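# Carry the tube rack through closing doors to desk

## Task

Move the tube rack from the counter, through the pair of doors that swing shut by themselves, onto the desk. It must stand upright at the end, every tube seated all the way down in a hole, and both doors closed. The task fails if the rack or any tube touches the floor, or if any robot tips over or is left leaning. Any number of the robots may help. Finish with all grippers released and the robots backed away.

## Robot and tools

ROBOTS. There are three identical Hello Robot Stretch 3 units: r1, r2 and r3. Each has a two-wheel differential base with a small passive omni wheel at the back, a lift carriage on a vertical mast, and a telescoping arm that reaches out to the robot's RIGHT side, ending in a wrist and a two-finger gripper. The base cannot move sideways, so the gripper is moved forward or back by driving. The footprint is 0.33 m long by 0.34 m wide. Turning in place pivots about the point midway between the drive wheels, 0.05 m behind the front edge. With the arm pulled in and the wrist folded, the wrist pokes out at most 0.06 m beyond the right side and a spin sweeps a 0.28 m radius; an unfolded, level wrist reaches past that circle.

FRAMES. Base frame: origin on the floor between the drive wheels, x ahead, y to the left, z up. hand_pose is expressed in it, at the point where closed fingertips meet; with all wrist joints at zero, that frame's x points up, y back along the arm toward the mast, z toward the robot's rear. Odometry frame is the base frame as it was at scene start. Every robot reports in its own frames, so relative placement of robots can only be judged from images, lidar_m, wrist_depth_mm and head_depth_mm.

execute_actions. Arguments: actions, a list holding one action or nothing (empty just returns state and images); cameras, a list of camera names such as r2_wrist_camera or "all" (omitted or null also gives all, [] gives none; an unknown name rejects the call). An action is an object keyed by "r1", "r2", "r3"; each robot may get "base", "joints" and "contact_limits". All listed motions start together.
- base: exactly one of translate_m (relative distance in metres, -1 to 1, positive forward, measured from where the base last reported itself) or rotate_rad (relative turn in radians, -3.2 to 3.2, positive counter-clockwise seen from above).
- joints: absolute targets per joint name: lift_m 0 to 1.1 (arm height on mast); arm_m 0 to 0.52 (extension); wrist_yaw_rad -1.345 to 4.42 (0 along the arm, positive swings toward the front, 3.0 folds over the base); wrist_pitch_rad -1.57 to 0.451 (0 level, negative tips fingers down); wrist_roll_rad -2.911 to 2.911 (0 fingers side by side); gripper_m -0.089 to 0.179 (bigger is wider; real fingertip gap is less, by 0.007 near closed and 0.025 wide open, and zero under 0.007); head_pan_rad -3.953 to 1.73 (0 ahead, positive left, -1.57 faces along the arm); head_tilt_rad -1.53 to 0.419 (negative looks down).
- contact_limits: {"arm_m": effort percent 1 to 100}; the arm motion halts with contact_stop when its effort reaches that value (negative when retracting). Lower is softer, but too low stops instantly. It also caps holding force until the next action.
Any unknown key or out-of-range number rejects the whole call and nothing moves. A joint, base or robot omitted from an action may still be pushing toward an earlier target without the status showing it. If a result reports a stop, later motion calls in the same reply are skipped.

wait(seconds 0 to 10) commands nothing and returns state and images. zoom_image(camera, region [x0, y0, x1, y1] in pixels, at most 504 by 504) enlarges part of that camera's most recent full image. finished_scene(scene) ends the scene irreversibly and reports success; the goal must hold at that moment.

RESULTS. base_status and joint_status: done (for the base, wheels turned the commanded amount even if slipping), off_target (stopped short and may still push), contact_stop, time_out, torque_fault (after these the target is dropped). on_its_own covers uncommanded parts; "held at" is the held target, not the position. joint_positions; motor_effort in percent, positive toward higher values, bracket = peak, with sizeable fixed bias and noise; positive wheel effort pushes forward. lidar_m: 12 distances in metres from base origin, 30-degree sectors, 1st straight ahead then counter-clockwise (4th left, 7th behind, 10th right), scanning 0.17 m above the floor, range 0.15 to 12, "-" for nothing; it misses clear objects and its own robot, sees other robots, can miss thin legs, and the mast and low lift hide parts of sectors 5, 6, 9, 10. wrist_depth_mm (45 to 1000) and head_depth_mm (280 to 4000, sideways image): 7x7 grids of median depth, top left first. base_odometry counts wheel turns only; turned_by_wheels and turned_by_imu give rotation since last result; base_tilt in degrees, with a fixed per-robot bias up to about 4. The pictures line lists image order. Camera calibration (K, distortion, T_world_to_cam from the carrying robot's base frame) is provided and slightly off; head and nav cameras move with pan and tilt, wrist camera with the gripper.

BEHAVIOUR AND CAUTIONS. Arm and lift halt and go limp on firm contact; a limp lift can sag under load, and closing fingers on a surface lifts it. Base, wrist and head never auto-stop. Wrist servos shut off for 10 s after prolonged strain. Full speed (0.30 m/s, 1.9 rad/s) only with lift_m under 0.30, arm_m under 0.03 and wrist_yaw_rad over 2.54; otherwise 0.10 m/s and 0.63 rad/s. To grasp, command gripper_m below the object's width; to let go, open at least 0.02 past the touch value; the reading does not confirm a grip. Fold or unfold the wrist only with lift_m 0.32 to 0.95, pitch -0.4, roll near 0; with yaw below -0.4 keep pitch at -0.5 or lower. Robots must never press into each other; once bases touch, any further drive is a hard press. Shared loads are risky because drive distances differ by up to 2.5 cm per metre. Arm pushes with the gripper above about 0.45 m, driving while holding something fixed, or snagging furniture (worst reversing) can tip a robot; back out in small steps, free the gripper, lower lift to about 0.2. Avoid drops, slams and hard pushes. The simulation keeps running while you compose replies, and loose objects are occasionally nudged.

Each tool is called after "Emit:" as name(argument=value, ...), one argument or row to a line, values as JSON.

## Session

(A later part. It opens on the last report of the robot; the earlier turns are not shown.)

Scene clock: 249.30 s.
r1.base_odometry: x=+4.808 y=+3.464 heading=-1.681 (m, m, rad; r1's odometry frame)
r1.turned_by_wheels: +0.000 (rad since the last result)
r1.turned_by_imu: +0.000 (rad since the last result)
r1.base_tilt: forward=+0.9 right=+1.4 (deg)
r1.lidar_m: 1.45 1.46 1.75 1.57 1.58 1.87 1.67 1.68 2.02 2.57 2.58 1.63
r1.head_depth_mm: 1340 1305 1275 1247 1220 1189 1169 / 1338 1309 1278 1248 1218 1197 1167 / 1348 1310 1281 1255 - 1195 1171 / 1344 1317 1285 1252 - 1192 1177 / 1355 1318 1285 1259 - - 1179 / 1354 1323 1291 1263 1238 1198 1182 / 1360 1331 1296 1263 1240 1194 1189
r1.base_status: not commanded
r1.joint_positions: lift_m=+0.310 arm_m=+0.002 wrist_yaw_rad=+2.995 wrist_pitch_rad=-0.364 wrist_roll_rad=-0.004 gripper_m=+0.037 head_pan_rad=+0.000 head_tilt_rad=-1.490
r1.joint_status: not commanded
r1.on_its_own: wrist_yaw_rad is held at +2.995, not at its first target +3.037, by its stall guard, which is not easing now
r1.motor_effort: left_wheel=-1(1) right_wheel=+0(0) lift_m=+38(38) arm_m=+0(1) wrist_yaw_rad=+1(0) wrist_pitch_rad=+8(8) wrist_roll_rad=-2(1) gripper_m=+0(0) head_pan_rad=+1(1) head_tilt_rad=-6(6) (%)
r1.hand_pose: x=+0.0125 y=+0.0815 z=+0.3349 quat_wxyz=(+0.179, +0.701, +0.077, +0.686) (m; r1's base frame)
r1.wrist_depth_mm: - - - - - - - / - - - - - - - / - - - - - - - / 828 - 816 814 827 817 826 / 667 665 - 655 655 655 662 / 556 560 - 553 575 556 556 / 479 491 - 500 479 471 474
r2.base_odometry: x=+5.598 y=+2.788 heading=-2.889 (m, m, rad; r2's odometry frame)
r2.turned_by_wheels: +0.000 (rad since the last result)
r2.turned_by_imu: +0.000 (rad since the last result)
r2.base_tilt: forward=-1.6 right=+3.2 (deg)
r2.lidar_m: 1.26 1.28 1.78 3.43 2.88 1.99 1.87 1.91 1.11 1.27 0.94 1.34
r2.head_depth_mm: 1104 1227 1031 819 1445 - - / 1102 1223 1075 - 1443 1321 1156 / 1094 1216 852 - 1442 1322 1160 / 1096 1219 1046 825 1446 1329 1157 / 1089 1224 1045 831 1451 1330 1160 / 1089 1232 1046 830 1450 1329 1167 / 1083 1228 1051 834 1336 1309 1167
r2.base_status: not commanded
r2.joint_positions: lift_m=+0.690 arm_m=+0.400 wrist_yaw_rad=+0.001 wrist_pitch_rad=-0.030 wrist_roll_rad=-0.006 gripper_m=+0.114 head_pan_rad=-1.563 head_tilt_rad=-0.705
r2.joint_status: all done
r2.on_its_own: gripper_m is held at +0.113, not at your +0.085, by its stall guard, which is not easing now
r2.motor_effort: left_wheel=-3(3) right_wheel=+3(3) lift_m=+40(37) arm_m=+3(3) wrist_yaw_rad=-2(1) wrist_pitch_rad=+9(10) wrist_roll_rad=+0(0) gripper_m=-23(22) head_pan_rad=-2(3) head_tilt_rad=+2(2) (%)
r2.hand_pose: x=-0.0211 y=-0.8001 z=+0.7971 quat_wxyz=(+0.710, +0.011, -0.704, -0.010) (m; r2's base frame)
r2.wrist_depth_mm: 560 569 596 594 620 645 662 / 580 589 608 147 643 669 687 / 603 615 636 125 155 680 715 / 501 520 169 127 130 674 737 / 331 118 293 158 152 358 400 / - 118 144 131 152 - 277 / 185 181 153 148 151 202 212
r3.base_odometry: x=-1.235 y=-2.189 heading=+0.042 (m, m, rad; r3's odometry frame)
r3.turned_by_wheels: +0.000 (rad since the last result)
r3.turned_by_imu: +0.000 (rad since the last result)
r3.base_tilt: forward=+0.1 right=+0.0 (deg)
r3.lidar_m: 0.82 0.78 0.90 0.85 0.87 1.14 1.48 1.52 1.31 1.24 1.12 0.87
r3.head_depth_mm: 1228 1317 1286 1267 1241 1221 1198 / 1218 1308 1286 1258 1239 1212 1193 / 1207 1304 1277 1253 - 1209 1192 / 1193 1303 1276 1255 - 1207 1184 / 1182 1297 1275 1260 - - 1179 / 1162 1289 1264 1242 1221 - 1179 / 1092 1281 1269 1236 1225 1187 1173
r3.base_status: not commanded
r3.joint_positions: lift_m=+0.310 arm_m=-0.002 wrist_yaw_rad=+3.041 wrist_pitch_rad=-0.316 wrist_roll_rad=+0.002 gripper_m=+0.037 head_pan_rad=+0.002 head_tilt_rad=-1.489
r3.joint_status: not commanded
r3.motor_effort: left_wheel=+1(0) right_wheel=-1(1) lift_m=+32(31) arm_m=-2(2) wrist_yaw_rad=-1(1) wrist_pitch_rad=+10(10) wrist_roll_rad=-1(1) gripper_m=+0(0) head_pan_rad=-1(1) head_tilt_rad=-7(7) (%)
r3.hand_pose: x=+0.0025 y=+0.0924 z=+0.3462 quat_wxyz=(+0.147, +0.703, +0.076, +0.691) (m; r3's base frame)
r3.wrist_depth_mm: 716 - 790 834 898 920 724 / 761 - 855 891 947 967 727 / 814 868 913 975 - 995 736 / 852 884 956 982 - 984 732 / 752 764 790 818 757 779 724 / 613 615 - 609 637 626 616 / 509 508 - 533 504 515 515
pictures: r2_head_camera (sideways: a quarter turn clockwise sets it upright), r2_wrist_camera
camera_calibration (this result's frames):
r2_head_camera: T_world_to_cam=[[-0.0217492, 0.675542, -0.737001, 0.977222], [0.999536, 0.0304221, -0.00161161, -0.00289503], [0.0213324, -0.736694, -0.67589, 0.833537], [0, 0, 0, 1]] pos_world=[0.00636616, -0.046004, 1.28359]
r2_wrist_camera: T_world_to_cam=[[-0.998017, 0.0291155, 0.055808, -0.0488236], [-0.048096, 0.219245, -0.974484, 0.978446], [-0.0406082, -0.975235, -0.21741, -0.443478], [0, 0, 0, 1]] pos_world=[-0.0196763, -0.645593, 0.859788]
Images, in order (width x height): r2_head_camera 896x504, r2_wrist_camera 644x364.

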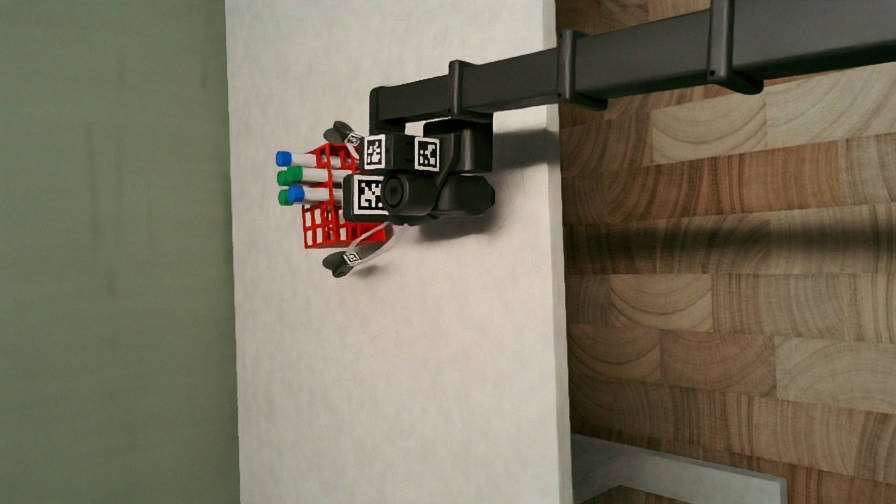

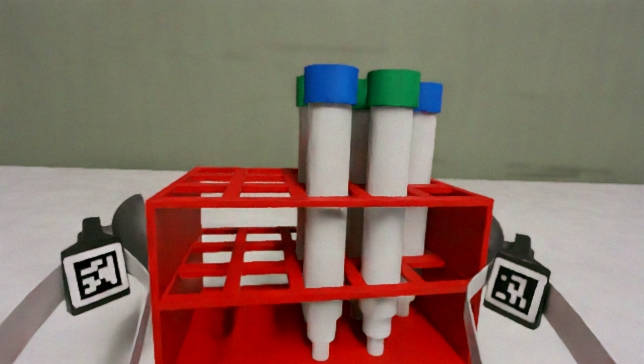

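Emit:
execute_actions(
  actions=[
    {"r2":{"joints":{"lift_m":0.665}}},
  ],
  cameras=[],
)

Emit:
execute_actions(
  actions=[
    {"r2":{"joints":{"gripper_m":0.179,"lift_m":0.665}}},
  ],
  cameras=[],
)

Emit:
execute_actions(
  actions=[
    {"r2":{"joints":{"arm_m":0.1}}},
  ],
  cameras=["r2_wrist_camera","r3_nav_camera"],
)

Scene clock: 251.00 s.
r1.base_odometry: x=+4.808 y=+3.464 heading=-1.681 (m, m, rad; r1's odometry frame)
r1.turned_by_wheels: +0.000 (rad since the last result)
r1.turned_by_imu: +0.000 (rad since the last result)
r1.base_tilt: forward=+0.9 right=+1.3 (deg)
r1.lidar_m: 1.45 1.46 1.76 1.57 1.58 1.87 1.68 1.68 2.02 2.58 2.58 1.63
r1.head_depth_mm: 1332 1304 1273 1248 1220 1190 1163 / 1337 1303 1282 1249 1216 1197 1171 / 1344 1314 1275 1253 - 1195 1174 / 1351 1318 1289 1252 - 1193 1170 / 1353 1325 1296 1254 - - 1184 / 1354 1325 1291 1261 1240 1199 1181 / 1363 1323 1300 1268 1235 1202 1186
r1.base_status: not commanded
r1.joint_positions: lift_m=+0.310 arm_m=+0.002 wrist_yaw_rad=+2.995 wrist_pitch_rad=-0.364 wrist_roll_rad=-0.004 gripper_m=+0.037 head_pan_rad=+0.000 head_tilt_rad=-1.490
r1.joint_status: not commanded
r1.on_its_own: wrist_yaw_rad is held at +2.995, not at its first target +3.037, by its stall guard, which is not easing now
r1.motor_effort: left_wheel=-1(1) right_wheel=+0(0) lift_m=+38(38) arm_m=+0(0) wrist_yaw_rad=+0(0) wrist_pitch_rad=+8(8) wrist_roll_rad=-1(1) gripper_m=+1(0) head_pan_rad=+1(1) head_tilt_rad=-6(6) (%)
r1.hand_pose: x=+0.0125 y=+0.0815 z=+0.3349 quat_wxyz=(+0.179, +0.701, +0.077, +0.686) (m; r1's base frame)
r1.wrist_depth_mm: - - - - - - - / - - - - - - - / - - - - - - - / 825 - 829 815 823 807 839 / 670 648 - 669 664 662 657 / 556 559 - 553 571 555 555 / 477 490 - 500 482 479 479
r2.base_odometry: x=+5.598 y=+2.788 heading=-2.889 (m, m, rad; r2's odometry frame)
r2.turned_by_wheels: +0.000 (rad since the last result)
r2.turned_by_imu: +0.000 (rad since the last result)
r2.base_tilt: forward=-1.6 right=+3.3 (deg)
r2.lidar_m: 1.26 1.28 1.77 3.44 2.87 1.98 1.87 1.91 1.11 1.27 0.93 1.34
r2.head_depth_mm: 1103 1229 1025 819 1469 1350 - / 1098 1224 1032 - 1448 1321 1145 / 1098 1218 895 - 1443 1322 1156 / 1095 1221 1041 815 1446 1325 1161 / 1091 1224 1044 829 1454 1325 1160 / 1091 1228 1046 830 1450 1332 1164 / 1085 1227 1051 835 1329 1309 1167
r2.base_status: not commanded
r2.joint_positions: lift_m=+0.665 arm_m=+0.400 wrist_yaw_rad=+0.001 wrist_pitch_rad=-0.029 wrist_roll_rad=-0.006 gripper_m=+0.114 head_pan_rad=-1.563 head_tilt_rad=-0.705
r2.joint_status: all done
r2.on_its_own: gripper_m is held at +0.113, not at your +0.085, by its stall guard, which is not easing now
r2.motor_effort: left_wheel=-3(3) right_wheel=+3(3) lift_m=+39(41) arm_m=+4(4) wrist_yaw_rad=-2(2) wrist_pitch_rad=+9(10) wrist_roll_rad=+0(0) gripper_m=-21(23) head_pan_rad=-3(2) head_tilt_rad=+2(2) (%)
r2.hand_pose: x=-0.0211 y=-0.8001 z=+0.7722 quat_wxyz=(+0.710, +0.011, -0.704, -0.010) (m; r2's base frame)
r2.wrist_depth_mm: 568 578 589 606 621 645 658 / 578 602 621 144 629 642 668 / 594 616 630 125 129 681 699 / 411 431 161 125 130 554 593 / 264 118 200 157 152 296 327 / - 119 143 131 152 - 227 / 153 148 152 147 153 166 174
r3.base_odometry: x=-1.235 y=-2.189 heading=+0.042 (m, m, rad; r3's odometry frame)
r3.turned_by_wheels: +0.000 (rad since the last result)
r3.turned_by_imu: +0.000 (rad since the last result)
r3.base_tilt: forward=+0.1 right=+0.0 (deg)
r3.lidar_m: 0.82 0.78 0.90 0.85 0.87 1.14 1.48 1.51 1.31 1.24 1.12 0.86
r3.head_depth_mm: 1231 1313 1290 1268 1245 1212 1196 / 1220 1314 1284 1265 1234 1214 1193 / 1206 1307 1282 1255 - 1213 1191 / 1196 1306 1279 1254 - 1201 1187 / 1177 1294 1278 1248 - - 1182 / 1160 1291 1269 1239 1229 - 1175 / 1088 1276 1261 1249 1219 1192 1174
r3.base_status: not commanded
r3.joint_positions: lift_m=+0.310 arm_m=-0.002 wrist_yaw_rad=+3.041 wrist_pitch_rad=-0.316 wrist_roll_rad=+0.002 gripper_m=+0.037 head_pan_rad=+0.002 head_tilt_rad=-1.489
r3.joint_status: not commanded
r3.motor_effort: left_wheel=+1(0) right_wheel=-1(1) lift_m=+31(30) arm_m=-2(2) wrist_yaw_rad=-1(2) wrist_pitch_rad=+10(10) wrist_roll_rad=-1(1) gripper_m=+0(0) head_pan_rad=-2(2) head_tilt_rad=-7(7) (%)
r3.hand_pose: x=+0.0025 y=+0.0924 z=+0.3462 quat_wxyz=(+0.147, +0.703, +0.076, +0.691) (m; r3's base frame)
r3.wrist_depth_mm: 706 - 804 820 879 898 734 / 764 - 846 889 941 969 729 / 807 849 896 972 - 999 751 / 860 900 926 991 - 946 752 / 755 759 794 778 763 750 725 / 603 599 - 615 634 618 613 / 508 509 - 529 515 517 522
pictures: none
No camera images: the call's "cameras" was empty. Leave "cameras" out to get every camera's image.

Scene clock: 252.13 s.
r1.base_odometry: x=+4.808 y=+3.464 heading=-1.681 (m, m, rad; r1's odometry frame)
r1.turned_by_wheels: +0.000 (rad since the last result)
r1.turned_by_imu: +0.000 (rad since the last result)
r1.base_tilt: forward=+0.9 right=+1.4 (deg)
r1.lidar_m: 1.45 1.46 1.76 1.57 1.58 1.87 1.68 1.68 2.02 2.57 2.58 1.63
r1.head_depth_mm: 1333 1303 1271 1244 1221 1195 1165 / 1344 1307 1275 1250 1217 1197 1169 / 1333 1312 1285 1250 - 1196 1172 / 1346 1315 1279 1250 - 1194 1174 / 1349 1317 1286 1261 - - 1178 / 1358 1324 1291 1264 1241 1199 1178 / 1364 1328 1291 1267 1234 1195 1182
r1.base_status: not commanded
r1.joint_positions: lift_m=+0.310 arm_m=+0.002 wrist_yaw_rad=+2.995 wrist_pitch_rad=-0.364 wrist_roll_rad=-0.004 gripper_m=+0.037 head_pan_rad=+0.000 head_tilt_rad=-1.490
r1.joint_status: not commanded
r1.on_its_own: wrist_yaw_rad is held at +2.995, not at its first target +3.037, by its stall guard, which is not easing now
r1.motor_effort: left_wheel=-1(1) right_wheel=+0(0) lift_m=+38(38) arm_m=+0(0) wrist_yaw_rad=+1(0) wrist_pitch_rad=+8(8) wrist_roll_rad=-2(2) gripper_m=+0(0) head_pan_rad=+1(1) head_tilt_rad=-6(6) (%)
r1.hand_pose: x=+0.0125 y=+0.0815 z=+0.3349 quat_wxyz=(+0.179, +0.701, +0.077, +0.686) (m; r1's base frame)
r1.wrist_depth_mm: - - - - - - - / - - - - - - - / - - - - - - - / 819 - 818 813 843 824 817 / 670 649 - 663 664 666 666 / 559 551 - 552 564 556 557 / 476 498 - 495 473 475 483
r2.base_odometry: x=+5.598 y=+2.788 heading=-2.889 (m, m, rad; r2's odometry frame)
r2.turned_by_wheels: +0.000 (rad since the last result)
r2.turned_by_imu: +0.000 (rad since the last result)
r2.base_tilt: forward=-1.6 right=+3.3 (deg)
r2.lidar_m: 1.26 1.29 1.78 3.43 2.87 1.99 1.87 1.90 1.11 1.27 0.94 1.34
r2.head_depth_mm: 1103 1229 1028 819 1473 1347 - / 1102 1227 1032 - 1438 1320 1148 / 1097 1219 898 - 1447 1325 1159 / 1099 1223 1043 822 1448 1332 1163 / 1091 1226 1041 828 1451 1329 1160 / 1091 1225 1046 831 1455 1334 1163 / 1081 1222 1050 831 1339 1306 1165
r2.base_status: not commanded
r2.joint_positions: lift_m=+0.665 arm_m=+0.400 wrist_yaw_rad=+0.001 wrist_pitch_rad=-0.023 wrist_roll_rad=-0.006 gripper_m=+0.179 head_pan_rad=-1.563 head_tilt_rad=-0.705
r2.joint_status: all done
r2.motor_effort: left_wheel=-3(3) right_wheel=+2(3) lift_m=+39(40) arm_m=+3(3) wrist_yaw_rad=-3(2) wrist_pitch_rad=+8(10) wrist_roll_rad=+0(0) gripper_m=+0(91) head_pan_rad=-3(3) head_tilt_rad=+2(3) (%)
r2.hand_pose: x=-0.0211 y=-0.8003 z=+0.7738 quat_wxyz=(+0.710, +0.009, -0.704, -0.008) (m; r2's base frame)
r2.wrist_depth_mm: 559 574 593 608 613 640 657 / 587 591 600 626 642 663 684 / 600 612 638 120 123 679 710 / 422 440 156 123 148 575 618 / 288 141 165 125 132 140 338 / - 141 167 130 135 140 232 / 155 144 151 148 155 164 175
r3.base_odometry: x=-1.235 y=-2.189 heading=+0.042 (m, m, rad; r3's odometry frame)
r3.turned_by_wheels: +0.000 (rad since the last result)
r3.turned_by_imu: +0.000 (rad since the last result)
r3.base_tilt: forward=+0.1 right=+0.0 (deg)
r3.lidar_m: 0.82 0.78 0.89 0.85 0.86 1.14 1.48 1.51 1.30 1.24 1.12 0.87
r3.head_depth_mm: 1233 1310 1295 1263 1240 1217 1196 / 1222 1308 1290 1258 1236 1216 1189 / 1209 1316 1283 1261 - 1212 1198 / 1194 1300 1274 1260 - 1205 1189 / 1178 1298 1274 1254 - - 1177 / 1162 1292 1272 1246 1222 - 1178 / 1089 1292 1266 1241 1213 1195 1175
r3.base_status: not commanded
r3.joint_positions: lift_m=+0.310 arm_m=-0.002 wrist_yaw_rad=+3.041 wrist_pitch_rad=-0.316 wrist_roll_rad=+0.002 gripper_m=+0.037 head_pan_rad=+0.002 head_tilt_rad=-1.489
r3.joint_status: not commanded
r3.motor_effort: left_wheel=+0(0) right_wheel=-1(1) lift_m=+31(32) arm_m=-3(2) wrist_yaw_rad=-1(1) wrist_pitch_rad=+10(10) wrist_roll_rad=-1(1) gripper_m=+1(0) head_pan_rad=-1(0) head_tilt_rad=-7(7) (%)
r3.hand_pose: x=+0.0025 y=+0.0924 z=+0.3462 quat_wxyz=(+0.147, +0.703, +0.076, +0.691) (m; r3's base frame)
r3.wrist_depth_mm: 709 - 774 826 861 904 713 / 775 - 836 897 945 970 734 / 839 839 931 968 - - 736 / 893 891 951 980 - 964 739 / 747 755 798 784 765 747 714 / 601 621 - 604 633 617 618 / 511 506 - 532 510 516 517
pictures: none
No camera images: the call's "cameras" was empty. Leave "cameras" out to get every camera's image.

Scene clock: 255.57 s.
r1.base_odometry: x=+4.808 y=+3.464 heading=-1.681 (m, m, rad; r1's odometry frame)
r1.turned_by_wheels: +0.000 (rad since the last result)
r1.turned_by_imu: -0.001 (rad since the last result)
r1.base_tilt: forward=+0.9 right=+1.4 (deg)
r1.lidar_m: 1.45 1.46 1.76 1.57 1.58 1.87 1.67 1.68 2.02 2.57 2.58 1.63
r1.head_depth_mm: 1337 1302 1274 1250 1223 1197 1163 / 1344 1309 1273 1248 1225 1195 1168 / 1343 1311 1274 1249 - 1198 1174 / 1347 1318 1281 1252 - 1193 1174 / 1346 1323 1290 1259 - - 1174 / 1356 1326 1295 1262 1238 1201 1176 / 1359 1328 1298 1260 1238 1202 1179
r1.base_status: not commanded
r1.joint_positions: lift_m=+0.310 arm_m=+0.002 wrist_yaw_rad=+2.995 wrist_pitch_rad=-0.364 wrist_roll_rad=-0.004 gripper_m=+0.037 head_pan_rad=+0.000 head_tilt_rad=-1.490
r1.joint_status: not commanded
r1.on_its_own: wrist_yaw_rad is held at +2.995, not at its first target +3.037, by its stall guard, which is not easing now
r1.motor_effort: left_wheel=-1(1) right_wheel=+0(0) lift_m=+38(38) arm_m=+0(0) wrist_yaw_rad=+1(0) wrist_pitch_rad=+8(8) wrist_roll_rad=-2(1) gripper_m=+0(0) head_pan_rad=+0(1) head_tilt_rad=-6(6) (%)
r1.hand_pose: x=+0.0125 y=+0.0815 z=+0.3349 quat_wxyz=(+0.179, +0.701, +0.077, +0.686) (m; r1's base frame)
r1.wrist_depth_mm: - - - - - - - / - - - - - - - / - - - - - - - / 811 - 813 832 824 820 820 / 655 651 - 663 660 668 654 / 550 552 - 555 578 546 554 / 481 488 - 496 481 483 481
r2.base_odometry: x=+5.598 y=+2.788 heading=-2.889 (m, m, rad; r2's odometry frame)
r2.turned_by_wheels: +0.000 (rad since the last result)
r2.turned_by_imu: +0.000 (rad since the last result)
r2.base_tilt: forward=-1.6 right=+3.3 (deg)
r2.lidar_m: 1.26 1.29 1.78 3.44 2.88 1.99 1.87 1.91 1.11 1.27 0.93 1.34
r2.head_depth_mm: 1106 1231 1031 819 1477 1375 - / 1101 1224 1035 821 1457 - 1120 / 1097 1219 884 825 737 - 1142 / 1097 1222 1045 828 1444 1318 1155 / 1094 1224 1042 826 1450 1330 1164 / 1091 1231 1047 830 1456 1337 1163 / 1089 1228 1049 832 1332 1303 1167
r2.base_status: not commanded
r2.joint_positions: lift_m=+0.665 arm_m=+0.100 wrist_yaw_rad=+0.001 wrist_pitch_rad=-0.022 wrist_roll_rad=-0.006 gripper_m=+0.179 head_pan_rad=-1.563 head_tilt_rad=-0.705
r2.joint_status: all done
r2.motor_effort: left_wheel=-3(3) right_wheel=+3(3) lift_m=+39(39) arm_m=-4(6) wrist_yaw_rad=-2(2) wrist_pitch_rad=+7(7) wrist_roll_rad=+0(0) gripper_m=+0(0) head_pan_rad=-2(3) head_tilt_rad=+2(2) (%)
r2.hand_pose: x=-0.0212 y=-0.5009 z=+0.7741 quat_wxyz=(+0.710, +0.009, -0.704, -0.008) (m; r2's base frame)
r2.wrist_depth_mm: 847 841 875 911 942 953 941 / 871 900 891 943 965 965 - / 881 897 951 454 995 - - / 428 451 458 446 545 588 628 / 292 280 292 305 315 352 344 / - 201 210 216 221 218 236 / 161 167 169 176 181 188 195
r3.base_odometry: x=-1.235 y=-2.189 heading=+0.042 (m, m, rad; r3's odometry frame)
r3.turned_by_wheels: +0.000 (rad since the last result)
r3.turned_by_imu: +0.001 (rad since the last result)
r3.base_tilt: forward=+0.1 right=+0.0 (deg)
r3.lidar_m: 0.82 0.78 0.90 0.85 0.87 1.14 1.48 1.52 1.31 1.24 1.12 0.87
r3.head_depth_mm: 1231 1310 1289 1268 1244 1218 1198 / 1214 1312 1287 1265 1231 1216 1188 / 1202 1305 1285 1254 - 1209 1192 / 1189 1297 1277 1255 - 1201 1185 / 1177 1297 1267 1247 - - 1181 / 1161 1291 1268 1240 1226 - 1173 / 1089 1277 1267 1240 1212 1191 1173
r3.base_status: not commanded
r3.joint_positions: lift_m=+0.310 arm_m=-0.002 wrist_yaw_rad=+3.041 wrist_pitch_rad=-0.316 wrist_roll_rad=+0.002 gripper_m=+0.037 head_pan_rad=+0.002 head_tilt_rad=-1.489
r3.joint_status: not commanded
r3.motor_effort: left_wheel=+0(1) right_wheel=-1(1) lift_m=+31(31) arm_m=-3(2) wrist_yaw_rad=-2(1) wrist_pitch_rad=+10(10) wrist_roll_rad=+0(1) gripper_m=+0(0) head_pan_rad=-1(0) head_tilt_rad=-7(7) (%)
r3.hand_pose: x=+0.0025 y=+0.0924 z=+0.3462 quat_wxyz=(+0.147, +0.703, +0.076, +0.691) (m; r3's base frame)
r3.wrist_depth_mm: 719 - 797 824 872 913 711 / 755 - 838 895 950 993 717 / 811 843 917 963 - - 741 / 850 878 924 979 - 953 769 / 756 764 780 810 777 793 717 / 616 604 - 625 643 613 624 / 511 511 - 526 509 519 515
pictures: r2_wrist_camera, r3_nav_camera (sideways: a quarter turn counterclockwise sets it upright)
camera_calibration (this result's frames):
r2_wrist_camera: T_world_to_cam=[[-0.998014, 0.0296645, 0.0555789, -0.0558291], [-0.048061, 0.211892, -0.976111, 0.88797], [-0.0407325, -0.976843, -0.210045, -0.163212], [0, 0, 0, 1]] pos_world=[-0.0196895, -0.34593, 0.835578]
r3_nav_camera: T_world_to_cam=[[0.998936, -0.0382435, 0.0257698, 0.0103087], [-0.0369423, -0.998105, -0.0492066, 0.116935], [0.0276028, 0.0482023, -0.998456, 1.25114], [0, 0, 0, 1]] pos_world=[-0.0405128, 0.0568001, 1.25469]
Images, in order (width x height): r2_wrist_camera 644x364, r3_nav_camera 672x504.

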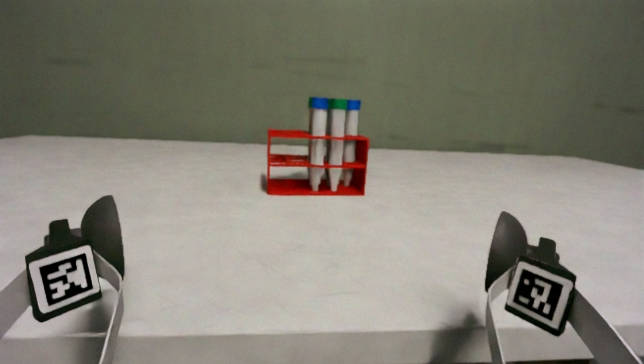

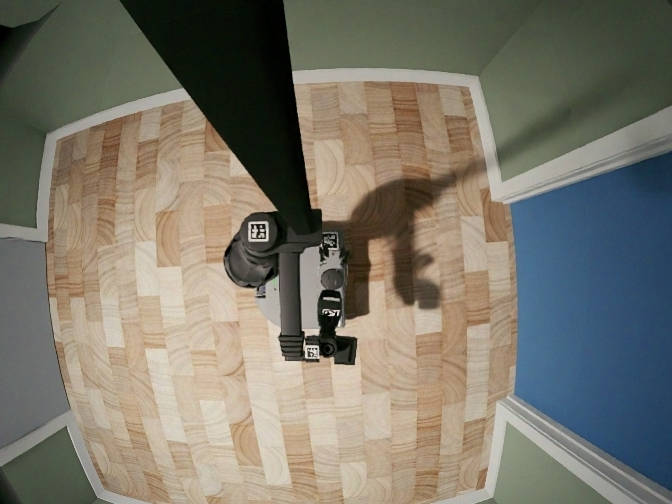

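Emit:
finished_scene(
  scene=1,
)

The scene is finished: the task was done.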